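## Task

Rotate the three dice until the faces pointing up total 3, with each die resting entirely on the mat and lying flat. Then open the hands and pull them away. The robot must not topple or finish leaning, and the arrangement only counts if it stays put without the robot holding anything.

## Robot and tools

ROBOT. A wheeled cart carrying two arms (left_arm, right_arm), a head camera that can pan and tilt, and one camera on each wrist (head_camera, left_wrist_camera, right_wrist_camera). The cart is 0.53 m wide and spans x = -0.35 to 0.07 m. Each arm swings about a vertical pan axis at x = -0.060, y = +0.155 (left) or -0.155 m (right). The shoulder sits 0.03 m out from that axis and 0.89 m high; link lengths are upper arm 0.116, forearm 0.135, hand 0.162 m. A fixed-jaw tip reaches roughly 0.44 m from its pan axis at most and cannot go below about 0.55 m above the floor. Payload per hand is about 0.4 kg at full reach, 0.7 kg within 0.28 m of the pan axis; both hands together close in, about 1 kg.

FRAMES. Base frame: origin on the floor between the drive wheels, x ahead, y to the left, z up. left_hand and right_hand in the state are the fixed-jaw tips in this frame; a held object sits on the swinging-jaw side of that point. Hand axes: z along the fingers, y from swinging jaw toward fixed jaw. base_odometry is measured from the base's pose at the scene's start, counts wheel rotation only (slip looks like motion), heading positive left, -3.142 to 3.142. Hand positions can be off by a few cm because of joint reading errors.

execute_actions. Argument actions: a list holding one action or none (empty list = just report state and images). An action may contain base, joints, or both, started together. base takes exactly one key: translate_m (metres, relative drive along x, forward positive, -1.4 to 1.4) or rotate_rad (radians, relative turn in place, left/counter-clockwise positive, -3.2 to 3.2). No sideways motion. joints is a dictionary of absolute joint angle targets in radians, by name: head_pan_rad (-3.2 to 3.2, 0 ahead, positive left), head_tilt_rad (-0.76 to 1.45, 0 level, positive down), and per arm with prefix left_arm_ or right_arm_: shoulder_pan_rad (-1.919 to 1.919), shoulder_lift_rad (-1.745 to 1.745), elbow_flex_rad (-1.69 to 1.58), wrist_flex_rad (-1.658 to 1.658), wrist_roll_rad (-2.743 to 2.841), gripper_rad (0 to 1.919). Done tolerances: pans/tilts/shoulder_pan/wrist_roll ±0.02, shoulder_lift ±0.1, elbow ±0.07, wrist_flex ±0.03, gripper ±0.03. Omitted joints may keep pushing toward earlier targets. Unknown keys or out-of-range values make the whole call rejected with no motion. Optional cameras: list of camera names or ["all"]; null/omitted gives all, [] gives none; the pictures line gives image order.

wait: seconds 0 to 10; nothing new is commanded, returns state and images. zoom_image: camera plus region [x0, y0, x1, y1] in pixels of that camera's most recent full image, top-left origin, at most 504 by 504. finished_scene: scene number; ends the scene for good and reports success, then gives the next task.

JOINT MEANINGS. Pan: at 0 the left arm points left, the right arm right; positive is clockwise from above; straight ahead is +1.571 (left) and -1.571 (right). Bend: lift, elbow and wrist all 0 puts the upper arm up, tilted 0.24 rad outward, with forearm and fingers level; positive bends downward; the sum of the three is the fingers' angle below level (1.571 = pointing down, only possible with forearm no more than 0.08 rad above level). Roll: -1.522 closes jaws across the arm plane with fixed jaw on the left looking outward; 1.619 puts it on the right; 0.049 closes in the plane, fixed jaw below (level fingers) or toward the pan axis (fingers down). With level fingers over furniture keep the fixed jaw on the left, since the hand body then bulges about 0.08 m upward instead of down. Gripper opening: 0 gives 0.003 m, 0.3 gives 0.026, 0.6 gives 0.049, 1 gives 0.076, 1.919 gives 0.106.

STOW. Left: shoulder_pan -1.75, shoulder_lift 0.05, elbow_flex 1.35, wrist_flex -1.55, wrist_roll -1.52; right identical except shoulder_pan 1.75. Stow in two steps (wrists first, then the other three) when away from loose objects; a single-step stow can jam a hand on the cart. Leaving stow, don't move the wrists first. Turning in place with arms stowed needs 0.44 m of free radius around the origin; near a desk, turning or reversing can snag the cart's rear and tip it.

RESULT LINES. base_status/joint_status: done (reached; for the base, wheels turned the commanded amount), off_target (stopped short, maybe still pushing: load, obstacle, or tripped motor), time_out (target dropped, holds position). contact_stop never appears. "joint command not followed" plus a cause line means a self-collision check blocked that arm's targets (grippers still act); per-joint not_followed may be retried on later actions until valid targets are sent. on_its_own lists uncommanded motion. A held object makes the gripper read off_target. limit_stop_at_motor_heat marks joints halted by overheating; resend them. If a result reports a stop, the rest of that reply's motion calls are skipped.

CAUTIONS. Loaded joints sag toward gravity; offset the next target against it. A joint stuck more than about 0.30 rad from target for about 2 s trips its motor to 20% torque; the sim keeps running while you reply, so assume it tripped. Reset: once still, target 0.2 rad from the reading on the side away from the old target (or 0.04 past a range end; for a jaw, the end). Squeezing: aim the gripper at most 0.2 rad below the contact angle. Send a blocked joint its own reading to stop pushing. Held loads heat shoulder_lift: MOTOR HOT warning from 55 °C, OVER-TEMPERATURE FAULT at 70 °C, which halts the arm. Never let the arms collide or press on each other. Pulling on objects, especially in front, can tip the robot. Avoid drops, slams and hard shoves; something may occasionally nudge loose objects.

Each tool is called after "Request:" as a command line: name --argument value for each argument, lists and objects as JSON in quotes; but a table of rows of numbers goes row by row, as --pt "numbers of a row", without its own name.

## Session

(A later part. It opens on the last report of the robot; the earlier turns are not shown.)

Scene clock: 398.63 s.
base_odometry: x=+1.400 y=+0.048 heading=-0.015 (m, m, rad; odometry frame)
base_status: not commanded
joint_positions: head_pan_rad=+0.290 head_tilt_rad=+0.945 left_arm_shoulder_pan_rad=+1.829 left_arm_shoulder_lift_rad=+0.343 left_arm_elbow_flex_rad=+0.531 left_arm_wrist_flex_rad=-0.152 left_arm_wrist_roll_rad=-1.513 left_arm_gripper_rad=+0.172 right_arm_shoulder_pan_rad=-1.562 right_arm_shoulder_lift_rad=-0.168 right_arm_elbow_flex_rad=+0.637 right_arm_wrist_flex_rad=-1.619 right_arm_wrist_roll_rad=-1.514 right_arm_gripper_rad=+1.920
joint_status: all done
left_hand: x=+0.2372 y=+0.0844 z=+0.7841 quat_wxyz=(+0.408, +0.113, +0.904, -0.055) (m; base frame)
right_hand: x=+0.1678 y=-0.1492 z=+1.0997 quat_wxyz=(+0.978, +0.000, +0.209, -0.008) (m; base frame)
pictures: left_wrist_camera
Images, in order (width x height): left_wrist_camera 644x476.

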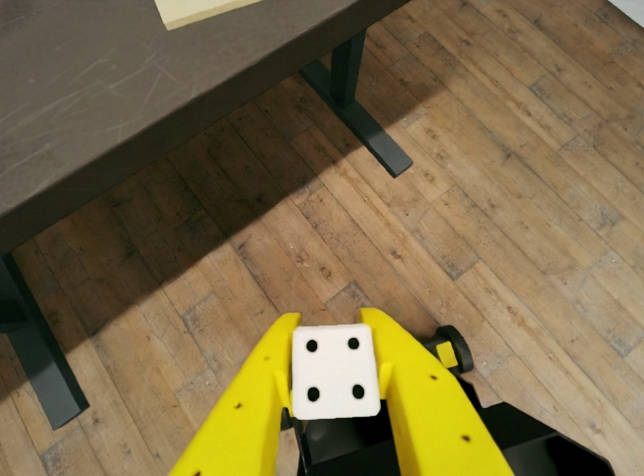

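Request:
execute_actions --actions '[{"base": {"translate_m": 0.2}}]' --cameras '["head_camera", "left_wrist_camera"]'

Scene clock: 406.73 s.
base_odometry: x=+1.600 y=+0.045 heading=-0.015 (m, m, rad; odometry frame)
base_status: done
joint_positions: head_pan_rad=+0.290 head_tilt_rad=+0.945 left_arm_shoulder_pan_rad=+1.829 left_arm_shoulder_lift_rad=+0.343 left_arm_elbow_flex_rad=+0.531 left_arm_wrist_flex_rad=-0.152 left_arm_wrist_roll_rad=-1.513 left_arm_gripper_rad=+0.172 right_arm_shoulder_pan_rad=-1.562 right_arm_shoulder_lift_rad=-0.168 right_arm_elbow_flex_rad=+0.637 right_arm_wrist_flex_rad=-1.619 right_arm_wrist_roll_rad=-1.514 right_arm_gripper_rad=+1.920
joint_status: not commanded
left_hand: x=+0.2372 y=+0.0844 z=+0.7841 quat_wxyz=(+0.408, +0.113, +0.904, -0.055) (m; base frame)
right_hand: x=+0.1678 y=-0.1492 z=+1.0997 quat_wxyz=(+0.978, +0.000, +0.209, -0.008) (m; base frame)
pictures: head_camera, left_wrist_camera
Images, in order (width x height): head_camera 644x476, left_wrist_camera 644x476.

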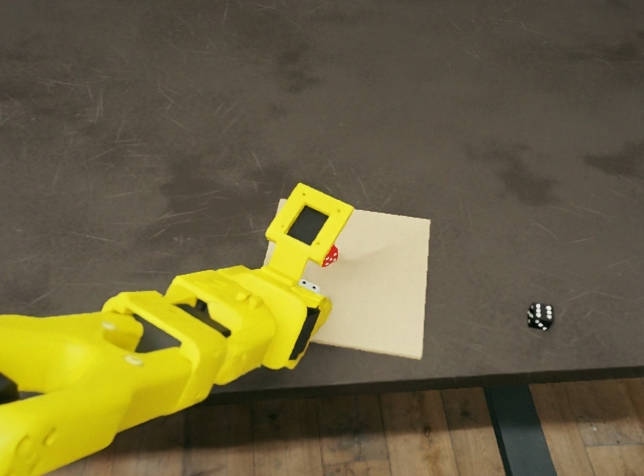

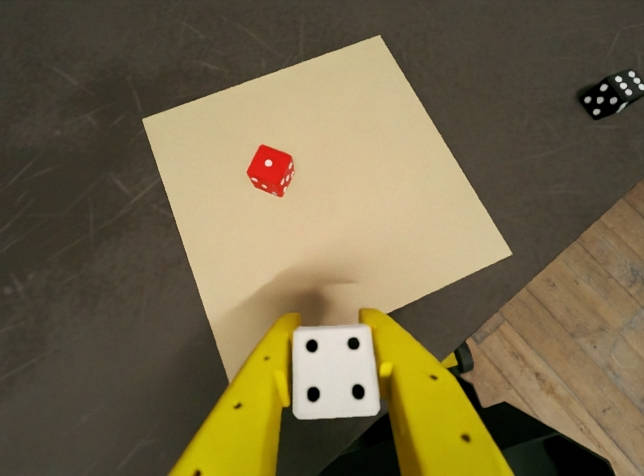

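Request:
execute_actions --actions '[{"joints": {"left_arm_shoulder_pan_rad": 1.63, "left_arm_shoulder_lift_rad": 0.29, "left_arm_elbow_flex_rad": 0.84, "left_arm_wrist_flex_rad": -0.46}}]' --cameras '["head_camera", "left_wrist_camera"]'

Scene clock: 414.53 s.
base_odometry: x=+1.600 y=+0.045 heading=-0.015 (m, m, rad; odometry frame)
base_status: not commanded
joint_positions: head_pan_rad=+0.290 head_tilt_rad=+0.945 left_arm_shoulder_pan_rad=+1.639 left_arm_shoulder_lift_rad=+0.328 left_arm_elbow_flex_rad=+0.840 left_arm_wrist_flex_rad=-0.445 left_arm_wrist_roll_rad=-1.513 left_arm_gripper_rad=+0.172 right_arm_shoulder_pan_rad=-1.562 right_arm_shoulder_lift_rad=-0.168 right_arm_elbow_flex_rad=+0.637 right_arm_wrist_flex_rad=-1.619 right_arm_wrist_roll_rad=-1.514 right_arm_gripper_rad=+1.920
joint_status: all done
left_hand: x=+0.2110 y=+0.1442 z=+0.7632 quat_wxyz=(+0.411, +0.027, +0.911, -0.016) (m; base frame)
right_hand: x=+0.1678 y=-0.1492 z=+1.0997 quat_wxyz=(+0.978, +0.000, +0.209, -0.008) (m; base frame)
pictures: head_camera, left_wrist_camera
Images, in order (width x height): head_camera 644x476, left_wrist_camera 644x476.

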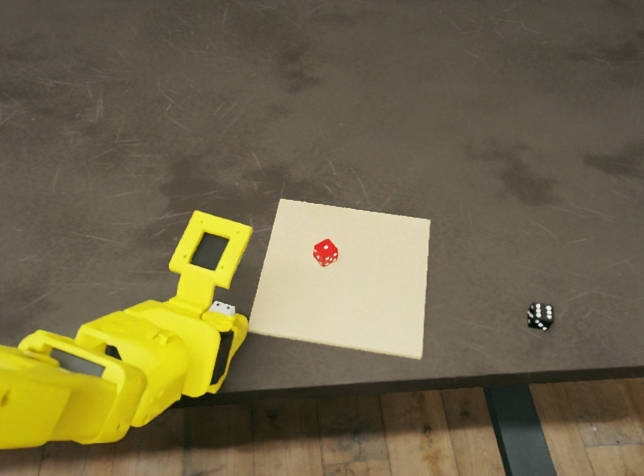

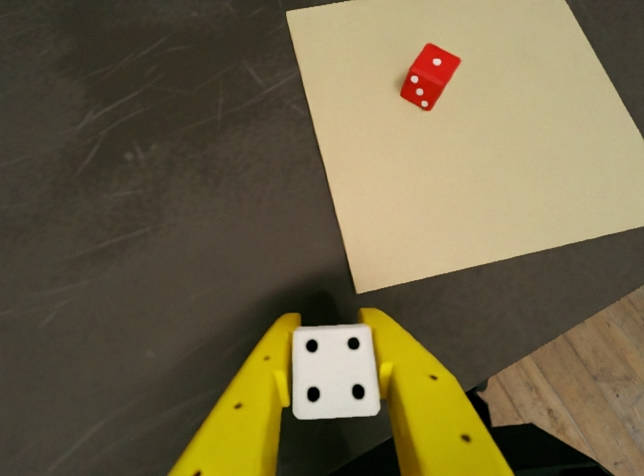

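Request:
execute_actions --actions '[{"joints": {"left_arm_shoulder_lift_rad": 0.56, "left_arm_elbow_flex_rad": 0.74, "left_arm_wrist_flex_rad": -0.635}}]' --cameras '["head_camera", "left_wrist_camera"]'

Scene clock: 419.43 s.
base_odometry: x=+1.600 y=+0.045 heading=-0.015 (m, m, rad; odometry frame)
base_status: not commanded
joint_positions: head_pan_rad=+0.290 head_tilt_rad=+0.945 left_arm_shoulder_pan_rad=+1.639 left_arm_shoulder_lift_rad=+0.569 left_arm_elbow_flex_rad=+0.765 left_arm_wrist_flex_rad=-0.622 left_arm_wrist_roll_rad=-1.513 left_arm_gripper_rad=+0.172 right_arm_shoulder_pan_rad=-1.562 right_arm_shoulder_lift_rad=-0.168 right_arm_elbow_flex_rad=+0.637 right_arm_wrist_flex_rad=-1.619 right_arm_wrist_roll_rad=-1.514 right_arm_gripper_rad=+1.920
joint_status: all done
left_hand: x=+0.2127 y=+0.1441 z=+0.7389 quat_wxyz=(+0.416, +0.027, +0.909, -0.016) (m; base frame)
right_hand: x=+0.1678 y=-0.1492 z=+1.0997 quat_wxyz=(+0.978, +0.000, +0.209, -0.008) (m; base frame)
pictures: head_camera, left_wrist_camera
Images, in order (width x height): head_camera 644x476, left_wrist_camera 644x476.

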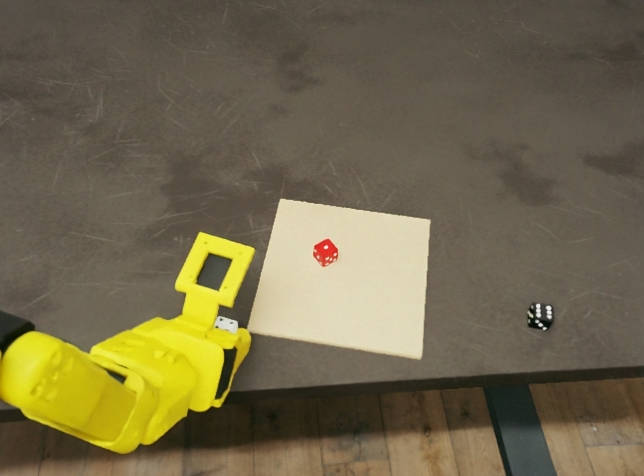

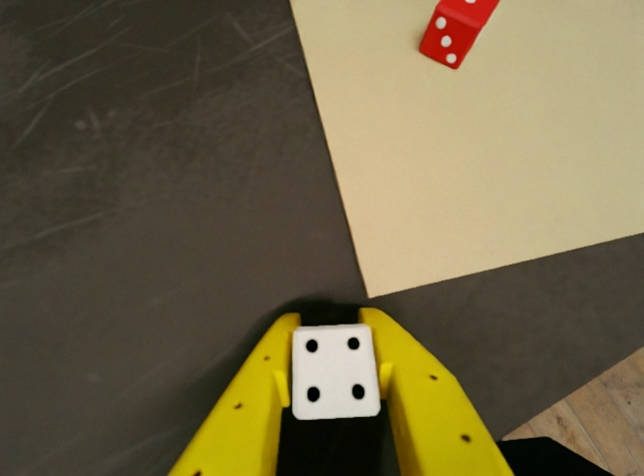

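Request:
execute_actions --actions '[{"joints": {"left_arm_gripper_rad": 0.55}}]' --cameras '["head_camera", "left_wrist_camera"]'

Scene clock: 422.87 s.
base_odometry: x=+1.600 y=+0.045 heading=-0.015 (m, m, rad; odometry frame)
base_status: not commanded
joint_positions: head_pan_rad=+0.290 head_tilt_rad=+0.945 left_arm_shoulder_pan_rad=+1.639 left_arm_shoulder_lift_rad=+0.569 left_arm_elbow_flex_rad=+0.765 left_arm_wrist_flex_rad=-0.622 left_arm_wrist_roll_rad=-1.513 left_arm_gripper_rad=+0.540 right_arm_shoulder_pan_rad=-1.562 right_arm_shoulder_lift_rad=-0.168 right_arm_elbow_flex_rad=+0.637 right_arm_wrist_flex_rad=-1.619 right_arm_wrist_roll_rad=-1.514 right_arm_gripper_rad=+1.920
joint_status: all done
left_hand: x=+0.2127 y=+0.1441 z=+0.7389 quat_wxyz=(+0.416, +0.027, +0.909, -0.016) (m; base frame)
right_hand: x=+0.1678 y=-0.1492 z=+1.0997 quat_wxyz=(+0.978, +0.000, +0.209, -0.008) (m; base frame)
pictures: head_camera, left_wrist_camera
Images, in order (width x height): head_camera 644x476, left_wrist_camera 644x476.

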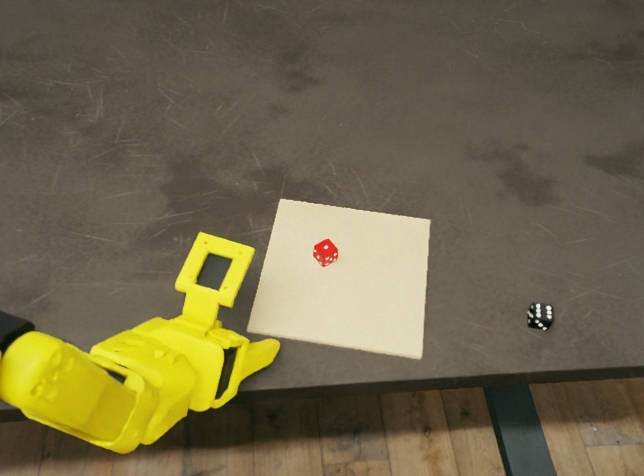

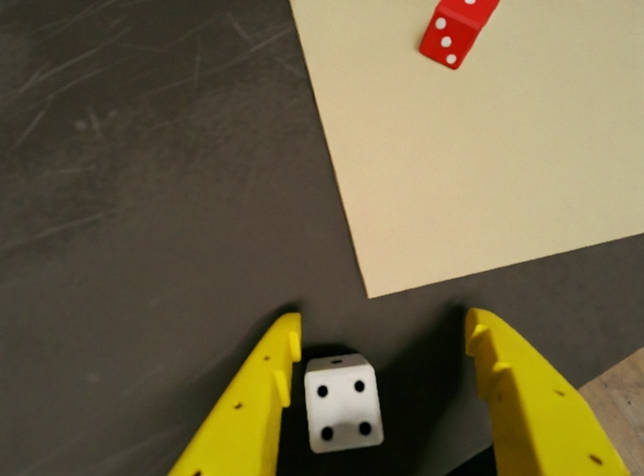

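Request:
execute_actions --actions '[{"joints": {"left_arm_shoulder_lift_rad": 0.3, "left_arm_elbow_flex_rad": 0.3, "left_arm_wrist_flex_rad": 0.1}}]' --cameras '[]'

Request:
execute_actions --actions '[{"joints": {"left_arm_shoulder_pan_rad": 1.61, "left_arm_shoulder_lift_rad": 0.575, "left_arm_elbow_flex_rad": -0.51, "left_arm_wrist_flex_rad": 1.46, "left_arm_gripper_rad": 0.7}}]' --cameras '["head_camera", "left_wrist_camera"]'

Scene clock: 432.97 s.
base_odometry: x=+1.600 y=+0.045 heading=-0.015 (m, m, rad; odometry frame)
base_status: not commanded
joint_positions: head_pan_rad=+0.290 head_tilt_rad=+0.945 left_arm_shoulder_pan_rad=+1.639 left_arm_shoulder_lift_rad=+0.343 left_arm_elbow_flex_rad=+0.338 left_arm_wrist_flex_rad=+0.098 left_arm_wrist_roll_rad=-1.513 left_arm_gripper_rad=+0.542 right_arm_shoulder_pan_rad=-1.562 right_arm_shoulder_lift_rad=-0.168 right_arm_elbow_flex_rad=+0.637 right_arm_wrist_flex_rad=-1.619 right_arm_wrist_roll_rad=-1.514 right_arm_gripper_rad=+1.920
joint_status: all done
left_hand: x=+0.2565 y=+0.1410 z=+0.7967 quat_wxyz=(+0.385, +0.027, +0.922, -0.015) (m; base frame)
right_hand: x=+0.1678 y=-0.1492 z=+1.0997 quat_wxyz=(+0.978, +0.000, +0.209, -0.008) (m; base frame)
pictures: none
No camera images: the call's "cameras" was empty. Leave "cameras" out to get every camera's image.

Scene clock: 434.67 s.
base_odometry: x=+1.600 y=+0.045 heading=-0.015 (m, m, rad; odometry frame)
base_status: not commanded
joint_positions: head_pan_rad=+0.290 head_tilt_rad=+0.945 left_arm_shoulder_pan_rad=+1.619 left_arm_shoulder_lift_rad=+0.592 left_arm_elbow_flex_rad=-0.475 left_arm_wrist_flex_rad=+1.452 left_arm_wrist_roll_rad=-1.513 left_arm_gripper_rad=+0.692 right_arm_shoulder_pan_rad=-1.562 right_arm_shoulder_lift_rad=-0.168 right_arm_elbow_flex_rad=+0.637 right_arm_wrist_flex_rad=-1.619 right_arm_wrist_roll_rad=-1.514 right_arm_gripper_rad=+1.920
joint_status: all done
left_hand: x=+0.1911 y=+0.1505 z=+0.8007 quat_wxyz=(+0.001, +0.020, +1.000, +0.000) (m; base frame)
right_hand: x=+0.1678 y=-0.1492 z=+1.0997 quat_wxyz=(+0.978, +0.000, +0.209, -0.008) (m; base frame)
pictures: head_camera, left_wrist_camera
Images, in order (width x height): head_camera 644x476, left_wrist_camera 644x476.

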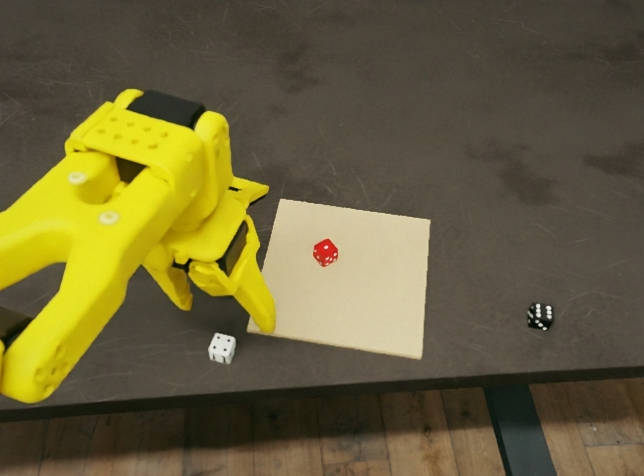

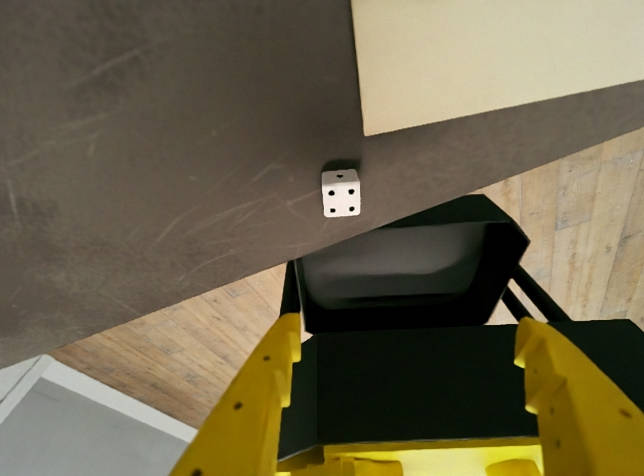

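Request:
execute_actions --actions '[{"joints": {"left_arm_shoulder_lift_rad": 0.82, "left_arm_elbow_flex_rad": -0.69, "left_arm_wrist_flex_rad": 1.38}}]' --cameras '["left_wrist_camera"]'

Scene clock: 439.07 s.
base_odometry: x=+1.600 y=+0.045 heading=-0.015 (m, m, rad; odometry frame)
base_status: not commanded
joint_positions: head_pan_rad=+0.290 head_tilt_rad=+0.945 left_arm_shoulder_pan_rad=+1.619 left_arm_shoulder_lift_rad=+0.839 left_arm_elbow_flex_rad=-0.653 left_arm_wrist_flex_rad=+1.388 left_arm_wrist_roll_rad=-1.513 left_arm_gripper_rad=+0.692 right_arm_shoulder_pan_rad=-1.562 right_arm_shoulder_lift_rad=-0.168 right_arm_elbow_flex_rad=+0.637 right_arm_wrist_flex_rad=-1.619 right_arm_wrist_roll_rad=-1.514 right_arm_gripper_rad=+1.920
joint_status: all done
left_hand: x=+0.2057 y=+0.1498 z=+0.7681 quat_wxyz=(-0.001, +0.020, +1.000, +0.000) (m; base frame)
right_hand: x=+0.1678 y=-0.1492 z=+1.0997 quat_wxyz=(+0.978, +0.000, +0.209, -0.008) (m; base frame)
pictures: left_wrist_camera
Images, in order (width x height): left_wrist_camera 644x476.

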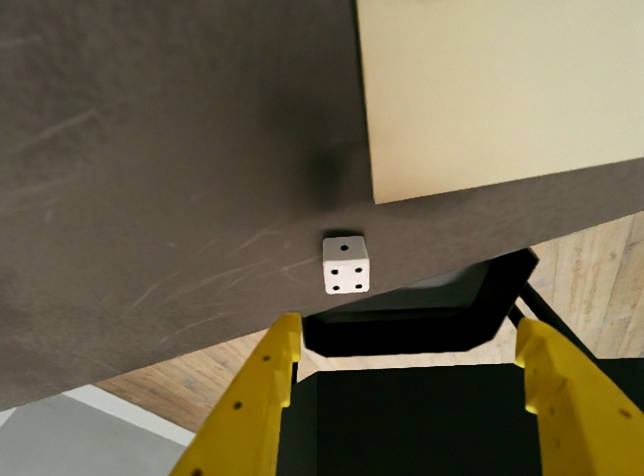

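Request:
execute_actions --actions '[{"joints": {"left_arm_shoulder_lift_rad": 0.942, "left_arm_elbow_flex_rad": -0.614, "left_arm_wrist_flex_rad": 1.215}}]' --cameras '["left_wrist_camera"]'

Scene clock: 442.93 s.
base_odometry: x=+1.600 y=+0.045 heading=-0.015 (m, m, rad; odometry frame)
base_status: not commanded
joint_positions: head_pan_rad=+0.290 head_tilt_rad=+0.945 left_arm_shoulder_pan_rad=+1.619 left_arm_shoulder_lift_rad=+0.960 left_arm_elbow_flex_rad=-0.611 left_arm_wrist_flex_rad=+1.222 left_arm_wrist_roll_rad=-1.513 left_arm_gripper_rad=+0.692 right_arm_shoulder_pan_rad=-1.562 right_arm_shoulder_lift_rad=-0.168 right_arm_elbow_flex_rad=+0.637 right_arm_wrist_flex_rad=-1.619 right_arm_wrist_roll_rad=-1.514 right_arm_gripper_rad=+1.920
joint_status: all done
left_hand: x=+0.2071 y=+0.1498 z=+0.7340 quat_wxyz=(+0.000, +0.020, +1.000, +0.000) (m; base frame)
right_hand: x=+0.1678 y=-0.1492 z=+1.0997 quat_wxyz=(+0.978, +0.000, +0.209, -0.008) (m; base frame)
pictures: left_wrist_camera
Images, in order (width x height): left_wrist_camera 644x476.

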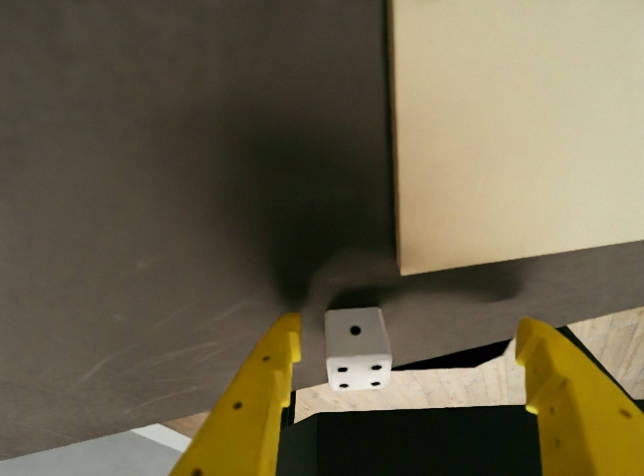

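Request:
execute_actions --actions '[{"joints": {"left_arm_wrist_flex_rad": 1.256}}]' --cameras '["left_wrist_camera"]'

Request:
execute_actions --actions '[{"joints": {"left_arm_gripper_rad": 0.0}}]' --cameras '["left_wrist_camera"]'

Scene clock: 446.93 s.
base_odometry: x=+1.600 y=+0.045 heading=-0.015 (m, m, rad; odometry frame)
base_status: not commanded
joint_positions: head_pan_rad=+0.290 head_tilt_rad=+0.945 left_arm_shoulder_pan_rad=+1.619 left_arm_shoulder_lift_rad=+0.960 left_arm_elbow_flex_rad=-0.611 left_arm_wrist_flex_rad=+1.248 left_arm_wrist_roll_rad=-1.513 left_arm_gripper_rad=+0.692 right_arm_shoulder_pan_rad=-1.562 right_arm_shoulder_lift_rad=-0.168 right_arm_elbow_flex_rad=+0.637 right_arm_wrist_flex_rad=-1.619 right_arm_wrist_roll_rad=-1.514 right_arm_gripper_rad=+1.920
joint_status: all done
left_hand: x=+0.2029 y=+0.1500 z=+0.7340 quat_wxyz=(-0.013, +0.020, +1.000, +0.000) (m; base frame)
right_hand: x=+0.1678 y=-0.1492 z=+1.0997 quat_wxyz=(+0.978, +0.000, +0.209, -0.008) (m; base frame)
pictures: left_wrist_camera
Images, in order (width x height): left_wrist_camera 644x476.

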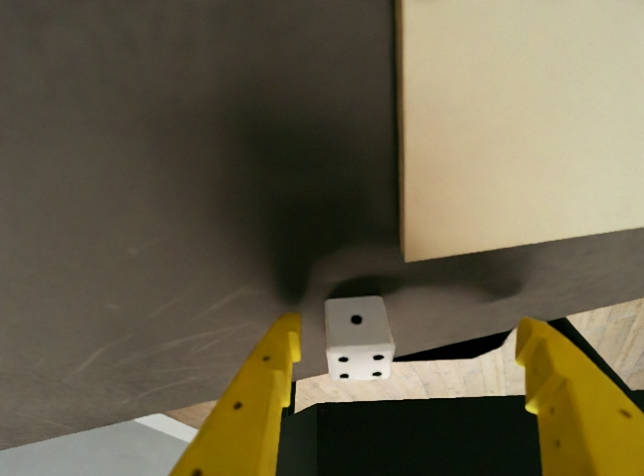

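Scene clock: 447.83 s.
base_odometry: x=+1.600 y=+0.045 heading=-0.015 (m, m, rad; odometry frame)
base_status: not commanded
joint_positions: head_pan_rad=+0.290 head_tilt_rad=+0.945 left_arm_shoulder_pan_rad=+1.619 left_arm_shoulder_lift_rad=+0.960 left_arm_elbow_flex_rad=-0.611 left_arm_wrist_flex_rad=+1.248 left_arm_wrist_roll_rad=-1.513 left_arm_gripper_rad=+0.174 right_arm_shoulder_pan_rad=-1.562 right_arm_shoulder_lift_rad=-0.168 right_arm_elbow_flex_rad=+0.637 right_arm_wrist_flex_rad=-1.619 right_arm_wrist_roll_rad=-1.514 right_arm_gripper_rad=+1.920
joint_status: left_arm_gripper_rad off_target (ended at +0.174, target +0.000)
left_hand: x=+0.2029 y=+0.1500 z=+0.7340 quat_wxyz=(-0.013, +0.020, +1.000, +0.000) (m; base frame)
right_hand: x=+0.1678 y=-0.1492 z=+1.0997 quat_wxyz=(+0.978, +0.000, +0.209, -0.008) (m; base frame)
pictures: left_wrist_camera
Images, in order (width x height): left_wrist_camera 644x476.

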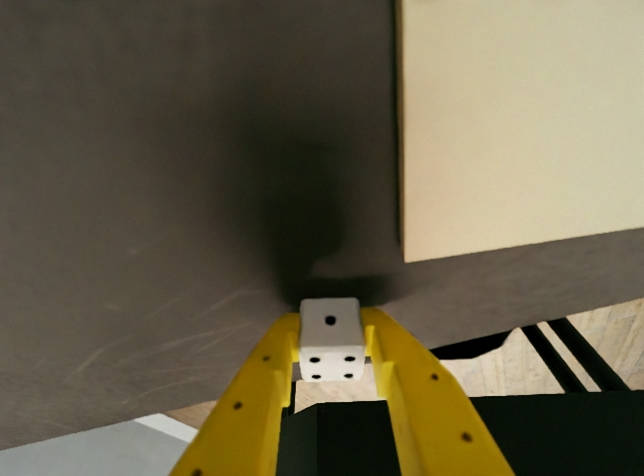

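Request:
execute_actions --actions '[{"joints": {"left_arm_shoulder_lift_rad": 0.55, "left_arm_elbow_flex_rad": -0.45, "left_arm_wrist_flex_rad": 1.2}}]' --cameras '[]'

Request:
execute_actions --actions '[{"joints": {"left_arm_wrist_flex_rad": -0.3, "left_arm_shoulder_pan_rad": 1.82}}]' --cameras '[]'

Request:
execute_actions --actions '[{"joints": {"left_arm_shoulder_lift_rad": 0.68, "left_arm_elbow_flex_rad": 0.28, "left_arm_wrist_flex_rad": -0.51}}]' --cameras '["head_camera", "left_wrist_camera"]'

Scene clock: 454.73 s.
base_odometry: x=+1.600 y=+0.045 heading=-0.015 (m, m, rad; odometry frame)
base_status: not commanded
joint_positions: head_pan_rad=+0.290 head_tilt_rad=+0.945 left_arm_shoulder_pan_rad=+1.619 left_arm_shoulder_lift_rad=+0.602 left_arm_elbow_flex_rad=-0.449 left_arm_wrist_flex_rad=+1.208 left_arm_wrist_roll_rad=-1.513 left_arm_gripper_rad=+0.174 right_arm_shoulder_pan_rad=-1.562 right_arm_shoulder_lift_rad=-0.168 right_arm_elbow_flex_rad=+0.637 right_arm_wrist_flex_rad=-1.619 right_arm_wrist_roll_rad=-1.514 right_arm_gripper_rad=+1.920
joint_status: all done
left_hand: x=+0.2244 y=+0.1489 z=+0.7983 quat_wxyz=(+0.104, +0.020, +0.994, -0.003) (m; base frame)
right_hand: x=+0.1678 y=-0.1492 z=+1.0997 quat_wxyz=(+0.978, +0.000, +0.209, -0.008) (m; base frame)
pictures: none
No camera images: the call's "cameras" was empty. Leave "cameras" out to get every camera's image.

Scene clock: 456.50 s.
base_odometry: x=+1.600 y=+0.045 heading=-0.015 (m, m, rad; odometry frame)
base_status: not commanded
joint_positions: head_pan_rad=+0.290 head_tilt_rad=+0.945 left_arm_shoulder_pan_rad=+1.811 left_arm_shoulder_lift_rad=+0.602 left_arm_elbow_flex_rad=-0.444 left_arm_wrist_flex_rad=-0.284 left_arm_wrist_roll_rad=-1.513 left_arm_gripper_rad=+0.174 right_arm_shoulder_pan_rad=-1.562 right_arm_shoulder_lift_rad=-0.168 right_arm_elbow_flex_rad=+0.637 right_arm_wrist_flex_rad=-1.619 right_arm_wrist_roll_rad=-1.514 right_arm_gripper_rad=+1.920
joint_status: all done
left_hand: x=+0.3406 y=+0.0648 z=+0.9747 quat_wxyz=(+0.744, +0.076, +0.657, -0.093) (m; base frame)
right_hand: x=+0.1678 y=-0.1492 z=+1.0997 quat_wxyz=(+0.978, +0.000, +0.209, -0.008) (m; base frame)
pictures: none
No camera images: the call's "cameras" was empty. Leave "cameras" out to get every camera's image.

Scene clock: 457.70 s.
base_odometry: x=+1.600 y=+0.045 heading=-0.015 (m, m, rad; odometry frame)
base_status: not commanded
joint_positions: head_pan_rad=+0.290 head_tilt_rad=+0.945 left_arm_shoulder_pan_rad=+1.811 left_arm_shoulder_lift_rad=+0.701 left_arm_elbow_flex_rad=+0.281 left_arm_wrist_flex_rad=-0.494 left_arm_wrist_roll_rad=-1.513 left_arm_gripper_rad=+0.174 right_arm_shoulder_pan_rad=-1.562 right_arm_shoulder_lift_rad=-0.168 right_arm_elbow_flex_rad=+0.637 right_arm_wrist_flex_rad=-1.619 right_arm_wrist_roll_rad=-1.514 right_arm_gripper_rad=+1.920
joint_status: all done
left_hand: x=+0.2772 y=+0.0803 z=+0.7773 quat_wxyz=(+0.512, +0.099, +0.851, -0.064) (m; base frame)
right_hand: x=+0.1678 y=-0.1492 z=+1.0997 quat_wxyz=(+0.978, +0.000, +0.209, -0.008) (m; base frame)
pictures: head_camera, left_wrist_camera
Images, in order (width x height): head_camera 644x476, left_wrist_camera 644x476.

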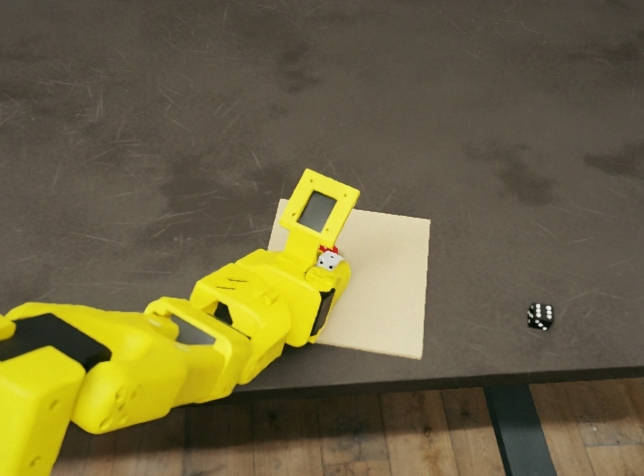

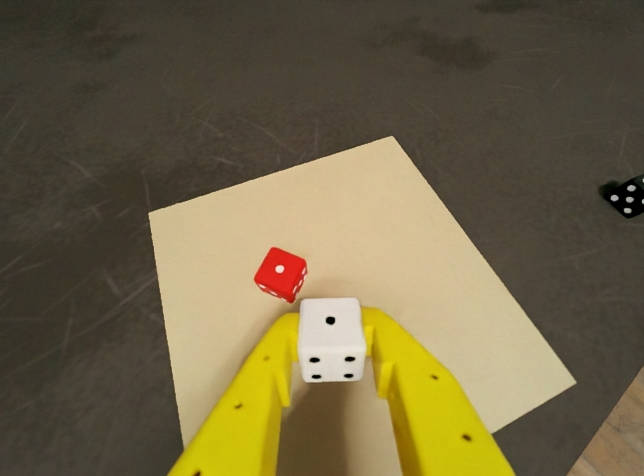

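Request:
execute_actions --actions '[{"joints": {"left_arm_shoulder_lift_rad": 0.822, "left_arm_elbow_flex_rad": 0.31, "left_arm_wrist_flex_rad": -0.678}}]' --cameras '["head_camera", "left_wrist_camera"]'

Scene clock: 463.90 s.
base_odometry: x=+1.600 y=+0.045 heading=-0.015 (m, m, rad; odometry frame)
base_status: not commanded
joint_positions: head_pan_rad=+0.290 head_tilt_rad=+0.945 left_arm_shoulder_pan_rad=+1.811 left_arm_shoulder_lift_rad=+0.836 left_arm_elbow_flex_rad=+0.312 left_arm_wrist_flex_rad=-0.663 left_arm_wrist_roll_rad=-1.513 left_arm_gripper_rad=+0.174 right_arm_shoulder_pan_rad=-1.562 right_arm_shoulder_lift_rad=-0.168 right_arm_elbow_flex_rad=+0.637 right_arm_wrist_flex_rad=-1.619 right_arm_wrist_roll_rad=-1.514 right_arm_gripper_rad=+1.920
joint_status: all done
left_hand: x=+0.2670 y=+0.0829 z=+0.7529 quat_wxyz=(+0.513, +0.099, +0.850, -0.064) (m; base frame)
right_hand: x=+0.1678 y=-0.1492 z=+1.0997 quat_wxyz=(+0.978, +0.000, +0.209, -0.008) (m; base frame)
pictures: head_camera, left_wrist_camera
Images, in order (width x height): head_camera 644x476, left_wrist_camera 644x476.

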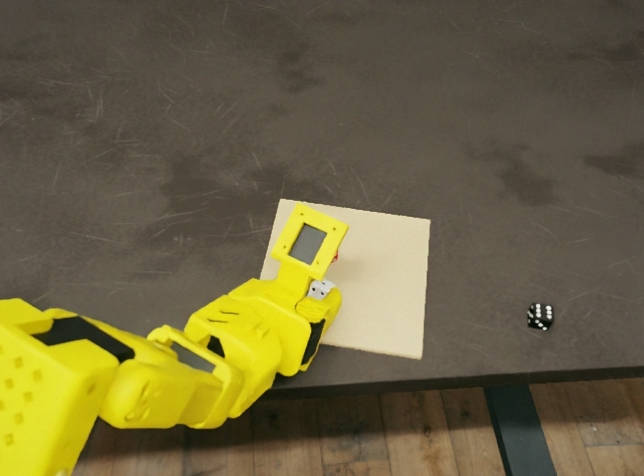

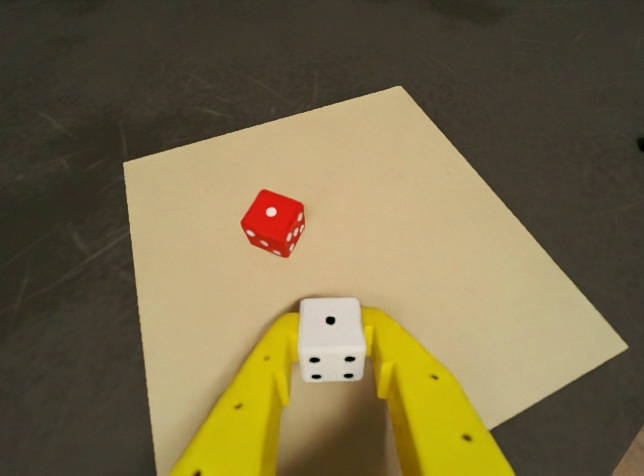

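Request:
execute_actions --actions '[{"joints": {"left_arm_shoulder_lift_rad": 0.85}}]' --cameras '["left_wrist_camera"]'

Scene clock: 466.90 s.
base_odometry: x=+1.600 y=+0.045 heading=-0.015 (m, m, rad; odometry frame)
base_status: not commanded
joint_positions: head_pan_rad=+0.290 head_tilt_rad=+0.945 left_arm_shoulder_pan_rad=+1.811 left_arm_shoulder_lift_rad=+0.852 left_arm_elbow_flex_rad=+0.312 left_arm_wrist_flex_rad=-0.672 left_arm_wrist_roll_rad=-1.513 left_arm_gripper_rad=+0.174 right_arm_shoulder_pan_rad=-1.562 right_arm_shoulder_lift_rad=-0.168 right_arm_elbow_flex_rad=+0.637 right_arm_wrist_flex_rad=-1.619 right_arm_wrist_roll_rad=-1.514 right_arm_gripper_rad=+1.920
joint_status: all done
left_hand: x=+0.2653 y=+0.0833 z=+0.7490 quat_wxyz=(+0.510, +0.099, +0.852, -0.064) (m; base frame)
right_hand: x=+0.1678 y=-0.1492 z=+1.0997 quat_wxyz=(+0.978, +0.000, +0.209, -0.008) (m; base frame)
pictures: left_wrist_camera
Images, in order (width x height): left_wrist_camera 644x476.

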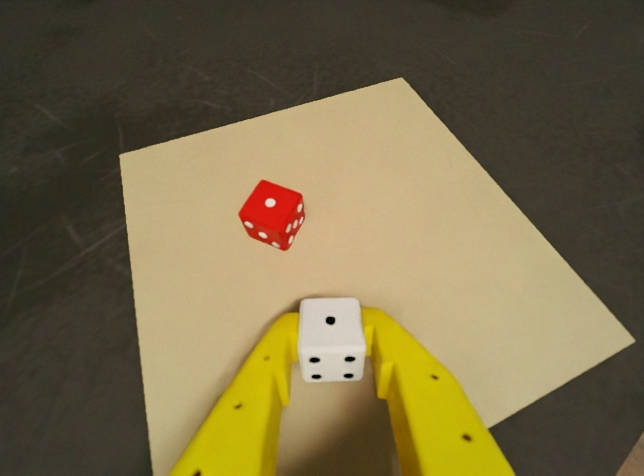

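Contact with the mat. Releasing.

Request:
execute_actions --actions '[{"joints": {"left_arm_gripper_rad": 0.55}}]' --cameras '["left_wrist_camera"]'

Request:
execute_actions --actions '[{"joints": {"left_arm_shoulder_lift_rad": 0.45}}]' --cameras '["head_camera", "left_wrist_camera"]'

Scene clock: 472.70 s.
base_odometry: x=+1.600 y=+0.045 heading=-0.015 (m, m, rad; odometry frame)
base_status: not commanded
joint_positions: head_pan_rad=+0.290 head_tilt_rad=+0.945 left_arm_shoulder_pan_rad=+1.811 left_arm_shoulder_lift_rad=+0.863 left_arm_elbow_flex_rad=+0.312 left_arm_wrist_flex_rad=-0.672 left_arm_wrist_roll_rad=-1.513 left_arm_gripper_rad=+0.540 right_arm_shoulder_pan_rad=-1.562 right_arm_shoulder_lift_rad=-0.168 right_arm_elbow_flex_rad=+0.637 right_arm_wrist_flex_rad=-1.619 right_arm_wrist_roll_rad=-1.514 right_arm_gripper_rad=+1.920
joint_status: all done
left_hand: x=+0.2638 y=+0.0836 z=+0.7458 quat_wxyz=(+0.505, +0.099, +0.855, -0.063) (m; base frame)
right_hand: x=+0.1678 y=-0.1492 z=+1.0997 quat_wxyz=(+0.978, +0.000, +0.209, -0.008) (m; base frame)
pictures: left_wrist_camera
Images, in order (width x height): left_wrist_camera 644x476.

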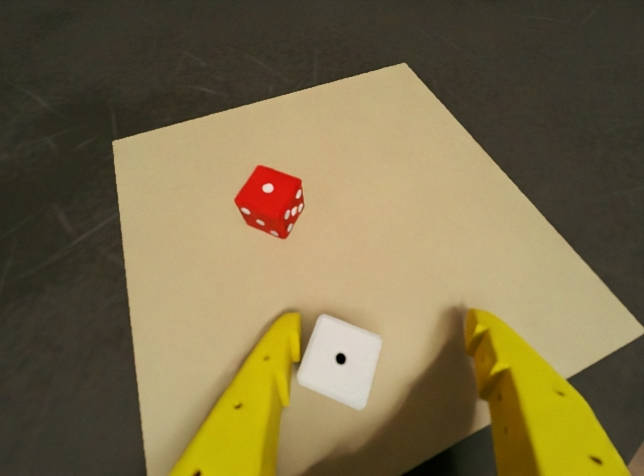

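Scene clock: 473.73 s.
base_odometry: x=+1.600 y=+0.045 heading=-0.015 (m, m, rad; odometry frame)
base_status: not commanded
joint_positions: head_pan_rad=+0.290 head_tilt_rad=+0.945 left_arm_shoulder_pan_rad=+1.811 left_arm_shoulder_lift_rad=+0.500 left_arm_elbow_flex_rad=+0.312 left_arm_wrist_flex_rad=-0.672 left_arm_wrist_roll_rad=-1.513 left_arm_gripper_rad=+0.542 right_arm_shoulder_pan_rad=-1.562 right_arm_shoulder_lift_rad=-0.168 right_arm_elbow_flex_rad=+0.637 right_arm_wrist_flex_rad=-1.619 right_arm_wrist_roll_rad=-1.514 right_arm_gripper_rad=+1.920
joint_status: all done
left_hand: x=+0.2958 y=+0.0758 z=+0.8625 quat_wxyz=(+0.651, +0.087, +0.750, -0.082) (m; base frame)
right_hand: x=+0.1678 y=-0.1492 z=+1.0997 quat_wxyz=(+0.978, +0.000, +0.209, -0.008) (m; base frame)
pictures: head_camera, left_wrist_camera
Images, in order (width x height): head_camera 644x476, left_wrist_camera 644x476.

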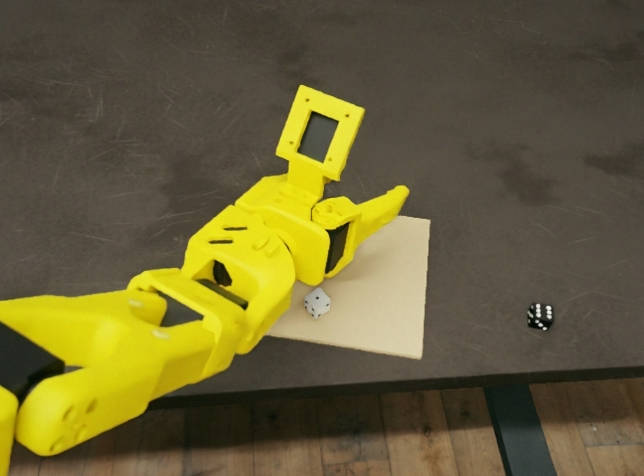

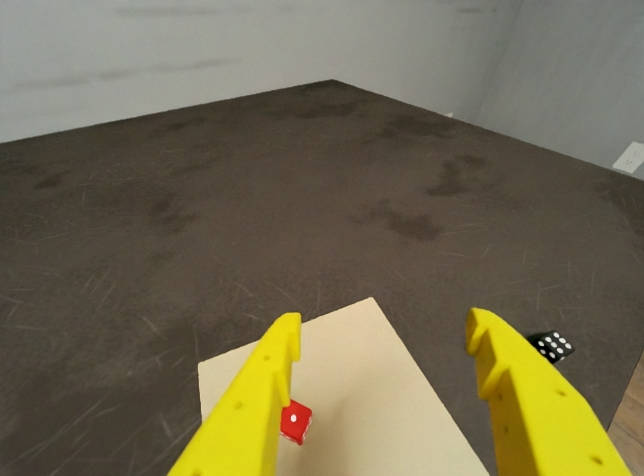

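Request:
execute_actions --actions '[{"base": {"rotate_rad": 0.35}, "joints": {"head_pan_rad": -0.1, "left_arm_shoulder_pan_rad": 0.9, "left_arm_shoulder_lift_rad": -0.2, "left_arm_elbow_flex_rad": 0.6, "left_arm_wrist_flex_rad": -0.4}}]' --cameras '[]'

Request:
execute_actions --actions '[{"base": {"translate_m": 0.06}, "joints": {"right_arm_shoulder_pan_rad": -1.43, "right_arm_shoulder_lift_rad": 0.575, "right_arm_elbow_flex_rad": -0.51, "right_arm_wrist_flex_rad": 1.46, "right_arm_wrist_roll_rad": -1.522, "right_arm_gripper_rad": 0.7}}]' --cameras '["head_camera", "right_wrist_camera"]'

Scene clock: 489.47 s.
base_odometry: x=+1.599 y=+0.045 heading=+0.334 (m, m, rad; odometry frame)
base_status: done
joint_positions: head_pan_rad=-0.090 head_tilt_rad=+0.945 left_arm_shoulder_pan_rad=+0.911 left_arm_shoulder_lift_rad=-0.162 left_arm_elbow_flex_rad=+0.605 left_arm_wrist_flex_rad=-0.401 left_arm_wrist_roll_rad=-1.513 left_arm_gripper_rad=+0.542 right_arm_shoulder_pan_rad=-1.562 right_arm_shoulder_lift_rad=-0.168 right_arm_elbow_flex_rad=+0.637 right_arm_wrist_flex_rad=-1.619 right_arm_wrist_roll_rad=-1.514 right_arm_gripper_rad=+1.920
joint_status: all done
left_hand: x=+0.1915 y=+0.3600 z=+0.9493 quat_wxyz=(+0.656, -0.237, +0.682, +0.221) (m; base frame)
right_hand: x=+0.1678 y=-0.1492 z=+1.0997 quat_wxyz=(+0.978, +0.000, +0.209, -0.008) (m; base frame)
pictures: none
No camera images: the call's "cameras" was empty. Leave "cameras" out to get every camera's image.

Scene clock: 492.23 s.
base_odometry: x=+1.656 y=+0.065 heading=+0.336 (m, m, rad; odometry frame)
base_status: done
joint_positions: head_pan_rad=-0.090 head_tilt_rad=+0.945 left_arm_shoulder_pan_rad=+0.909 left_arm_shoulder_lift_rad=-0.163 left_arm_elbow_flex_rad=+0.605 left_arm_wrist_flex_rad=-0.401 left_arm_wrist_roll_rad=-1.513 left_arm_gripper_rad=+0.542 right_arm_shoulder_pan_rad=-1.440 right_arm_shoulder_lift_rad=+0.602 right_arm_elbow_flex_rad=-0.473 right_arm_wrist_flex_rad=+1.454 right_arm_wrist_roll_rad=-1.514 right_arm_gripper_rad=+0.710
joint_status: all done
left_hand: x=+0.1911 y=+0.3604 z=+0.9497 quat_wxyz=(+0.656, -0.237, +0.681, +0.222) (m; base frame)
right_hand: x=+0.1884 y=-0.1800 z=+0.7982 quat_wxyz=(-0.006, +0.062, +0.998, +0.000) (m; base frame)
pictures: head_camera, right_wrist_camera
Images, in order (width x height): head_camera 644x476, right_wrist_camera 644x476.

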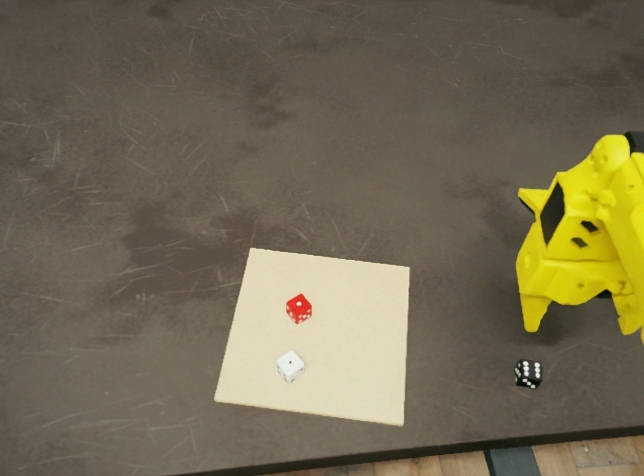

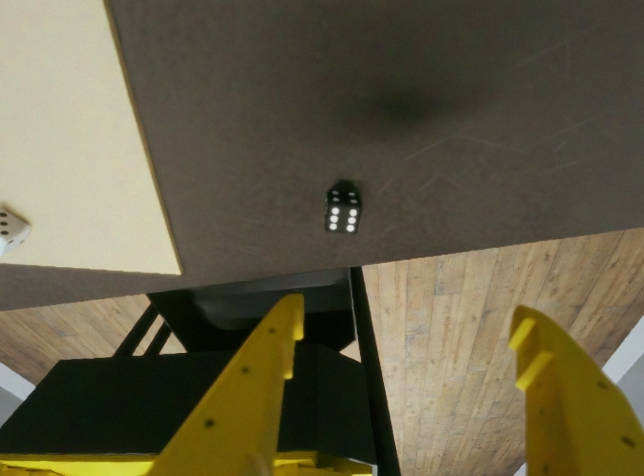

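Request:
execute_actions --actions '[{"joints": {"right_arm_shoulder_lift_rad": 0.645, "right_arm_elbow_flex_rad": -0.36, "right_arm_wrist_flex_rad": 1.255}}]' --cameras '["head_camera", "right_wrist_camera"]'

Scene clock: 496.90 s.
base_odometry: x=+1.656 y=+0.065 heading=+0.336 (m, m, rad; odometry frame)
base_status: not commanded
joint_positions: head_pan_rad=-0.090 head_tilt_rad=+0.945 left_arm_shoulder_pan_rad=+0.909 left_arm_shoulder_lift_rad=-0.163 left_arm_elbow_flex_rad=+0.605 left_arm_wrist_flex_rad=-0.401 left_arm_wrist_roll_rad=-1.513 left_arm_gripper_rad=+0.542 right_arm_shoulder_pan_rad=-1.440 right_arm_shoulder_lift_rad=+0.666 right_arm_elbow_flex_rad=-0.357 right_arm_wrist_flex_rad=+1.262 right_arm_wrist_roll_rad=-1.514 right_arm_gripper_rad=+0.710
joint_status: all done
left_hand: x=+0.1911 y=+0.3604 z=+0.9497 quat_wxyz=(+0.656, -0.237, +0.681, +0.222) (m; base frame)
right_hand: x=+0.1905 y=-0.1803 z=+0.7685 quat_wxyz=(+0.000, +0.062, +0.998, +0.000) (m; base frame)
pictures: head_camera, right_wrist_camera
Images, in order (width x height): head_camera 644x476, right_wrist_camera 644x476.

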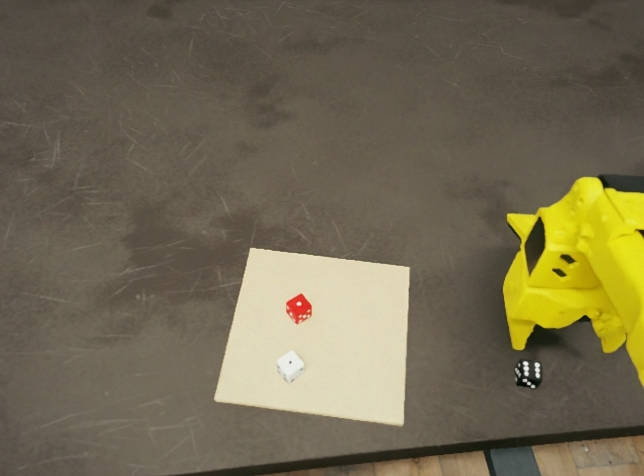

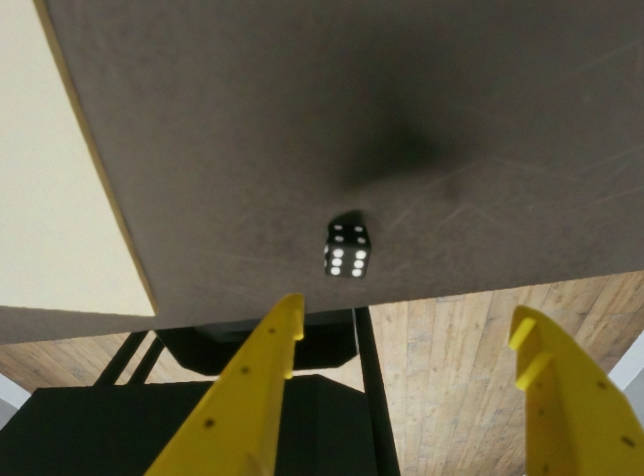

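Request:
execute_actions --actions '[{"joints": {"right_arm_shoulder_lift_rad": 0.80, "right_arm_elbow_flex_rad": -0.36, "right_arm_wrist_flex_rad": 1.12}}]' --cameras '["right_wrist_camera"]'

Scene clock: 500.30 s.
base_odometry: x=+1.656 y=+0.065 heading=+0.336 (m, m, rad; odometry frame)
base_status: not commanded
joint_positions: head_pan_rad=-0.090 head_tilt_rad=+0.945 left_arm_shoulder_pan_rad=+0.909 left_arm_shoulder_lift_rad=-0.163 left_arm_elbow_flex_rad=+0.605 left_arm_wrist_flex_rad=-0.401 left_arm_wrist_roll_rad=-1.513 left_arm_gripper_rad=+0.542 right_arm_shoulder_pan_rad=-1.440 right_arm_shoulder_lift_rad=+0.821 right_arm_elbow_flex_rad=-0.357 right_arm_wrist_flex_rad=+1.129 right_arm_wrist_roll_rad=-1.514 right_arm_gripper_rad=+0.710
joint_status: all done
left_hand: x=+0.1911 y=+0.3604 z=+0.9497 quat_wxyz=(+0.656, -0.237, +0.681, +0.222) (m; base frame)
right_hand: x=+0.1898 y=-0.1802 z=+0.7339 quat_wxyz=(-0.011, +0.062, +0.998, +0.001) (m; base frame)
pictures: right_wrist_camera
Images, in order (width x height): right_wrist_camera 644x476.

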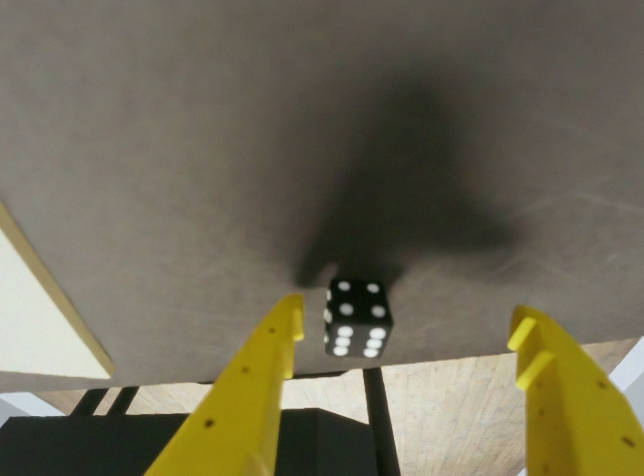

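Request:
execute_actions --actions '[{"joints": {"right_arm_gripper_rad": 0.0}}]' --cameras '["right_wrist_camera"]'

Scene clock: 503.13 s.
base_odometry: x=+1.656 y=+0.065 heading=+0.336 (m, m, rad; odometry frame)
base_status: not commanded
joint_positions: head_pan_rad=-0.090 head_tilt_rad=+0.945 left_arm_shoulder_pan_rad=+0.909 left_arm_shoulder_lift_rad=-0.163 left_arm_elbow_flex_rad=+0.605 left_arm_wrist_flex_rad=-0.401 left_arm_wrist_roll_rad=-1.513 left_arm_gripper_rad=+0.542 right_arm_shoulder_pan_rad=-1.440 right_arm_shoulder_lift_rad=+0.821 right_arm_elbow_flex_rad=-0.357 right_arm_wrist_flex_rad=+1.129 right_arm_wrist_roll_rad=-1.514 right_arm_gripper_rad=+0.174
joint_status: right_arm_gripper_rad off_target (ended at +0.174, target +0.000)
left_hand: x=+0.1911 y=+0.3604 z=+0.9497 quat_wxyz=(+0.656, -0.237, +0.681, +0.222) (m; base frame)
right_hand: x=+0.1898 y=-0.1802 z=+0.7339 quat_wxyz=(-0.011, +0.062, +0.998, +0.001) (m; base frame)
pictures: right_wrist_camera
Images, in order (width x height): right_wrist_camera 644x476.

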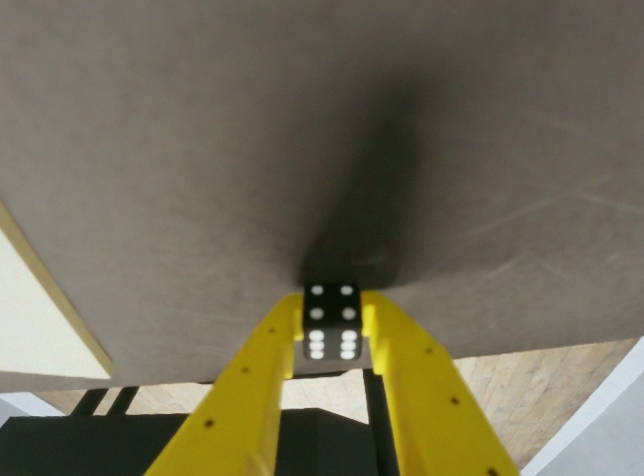

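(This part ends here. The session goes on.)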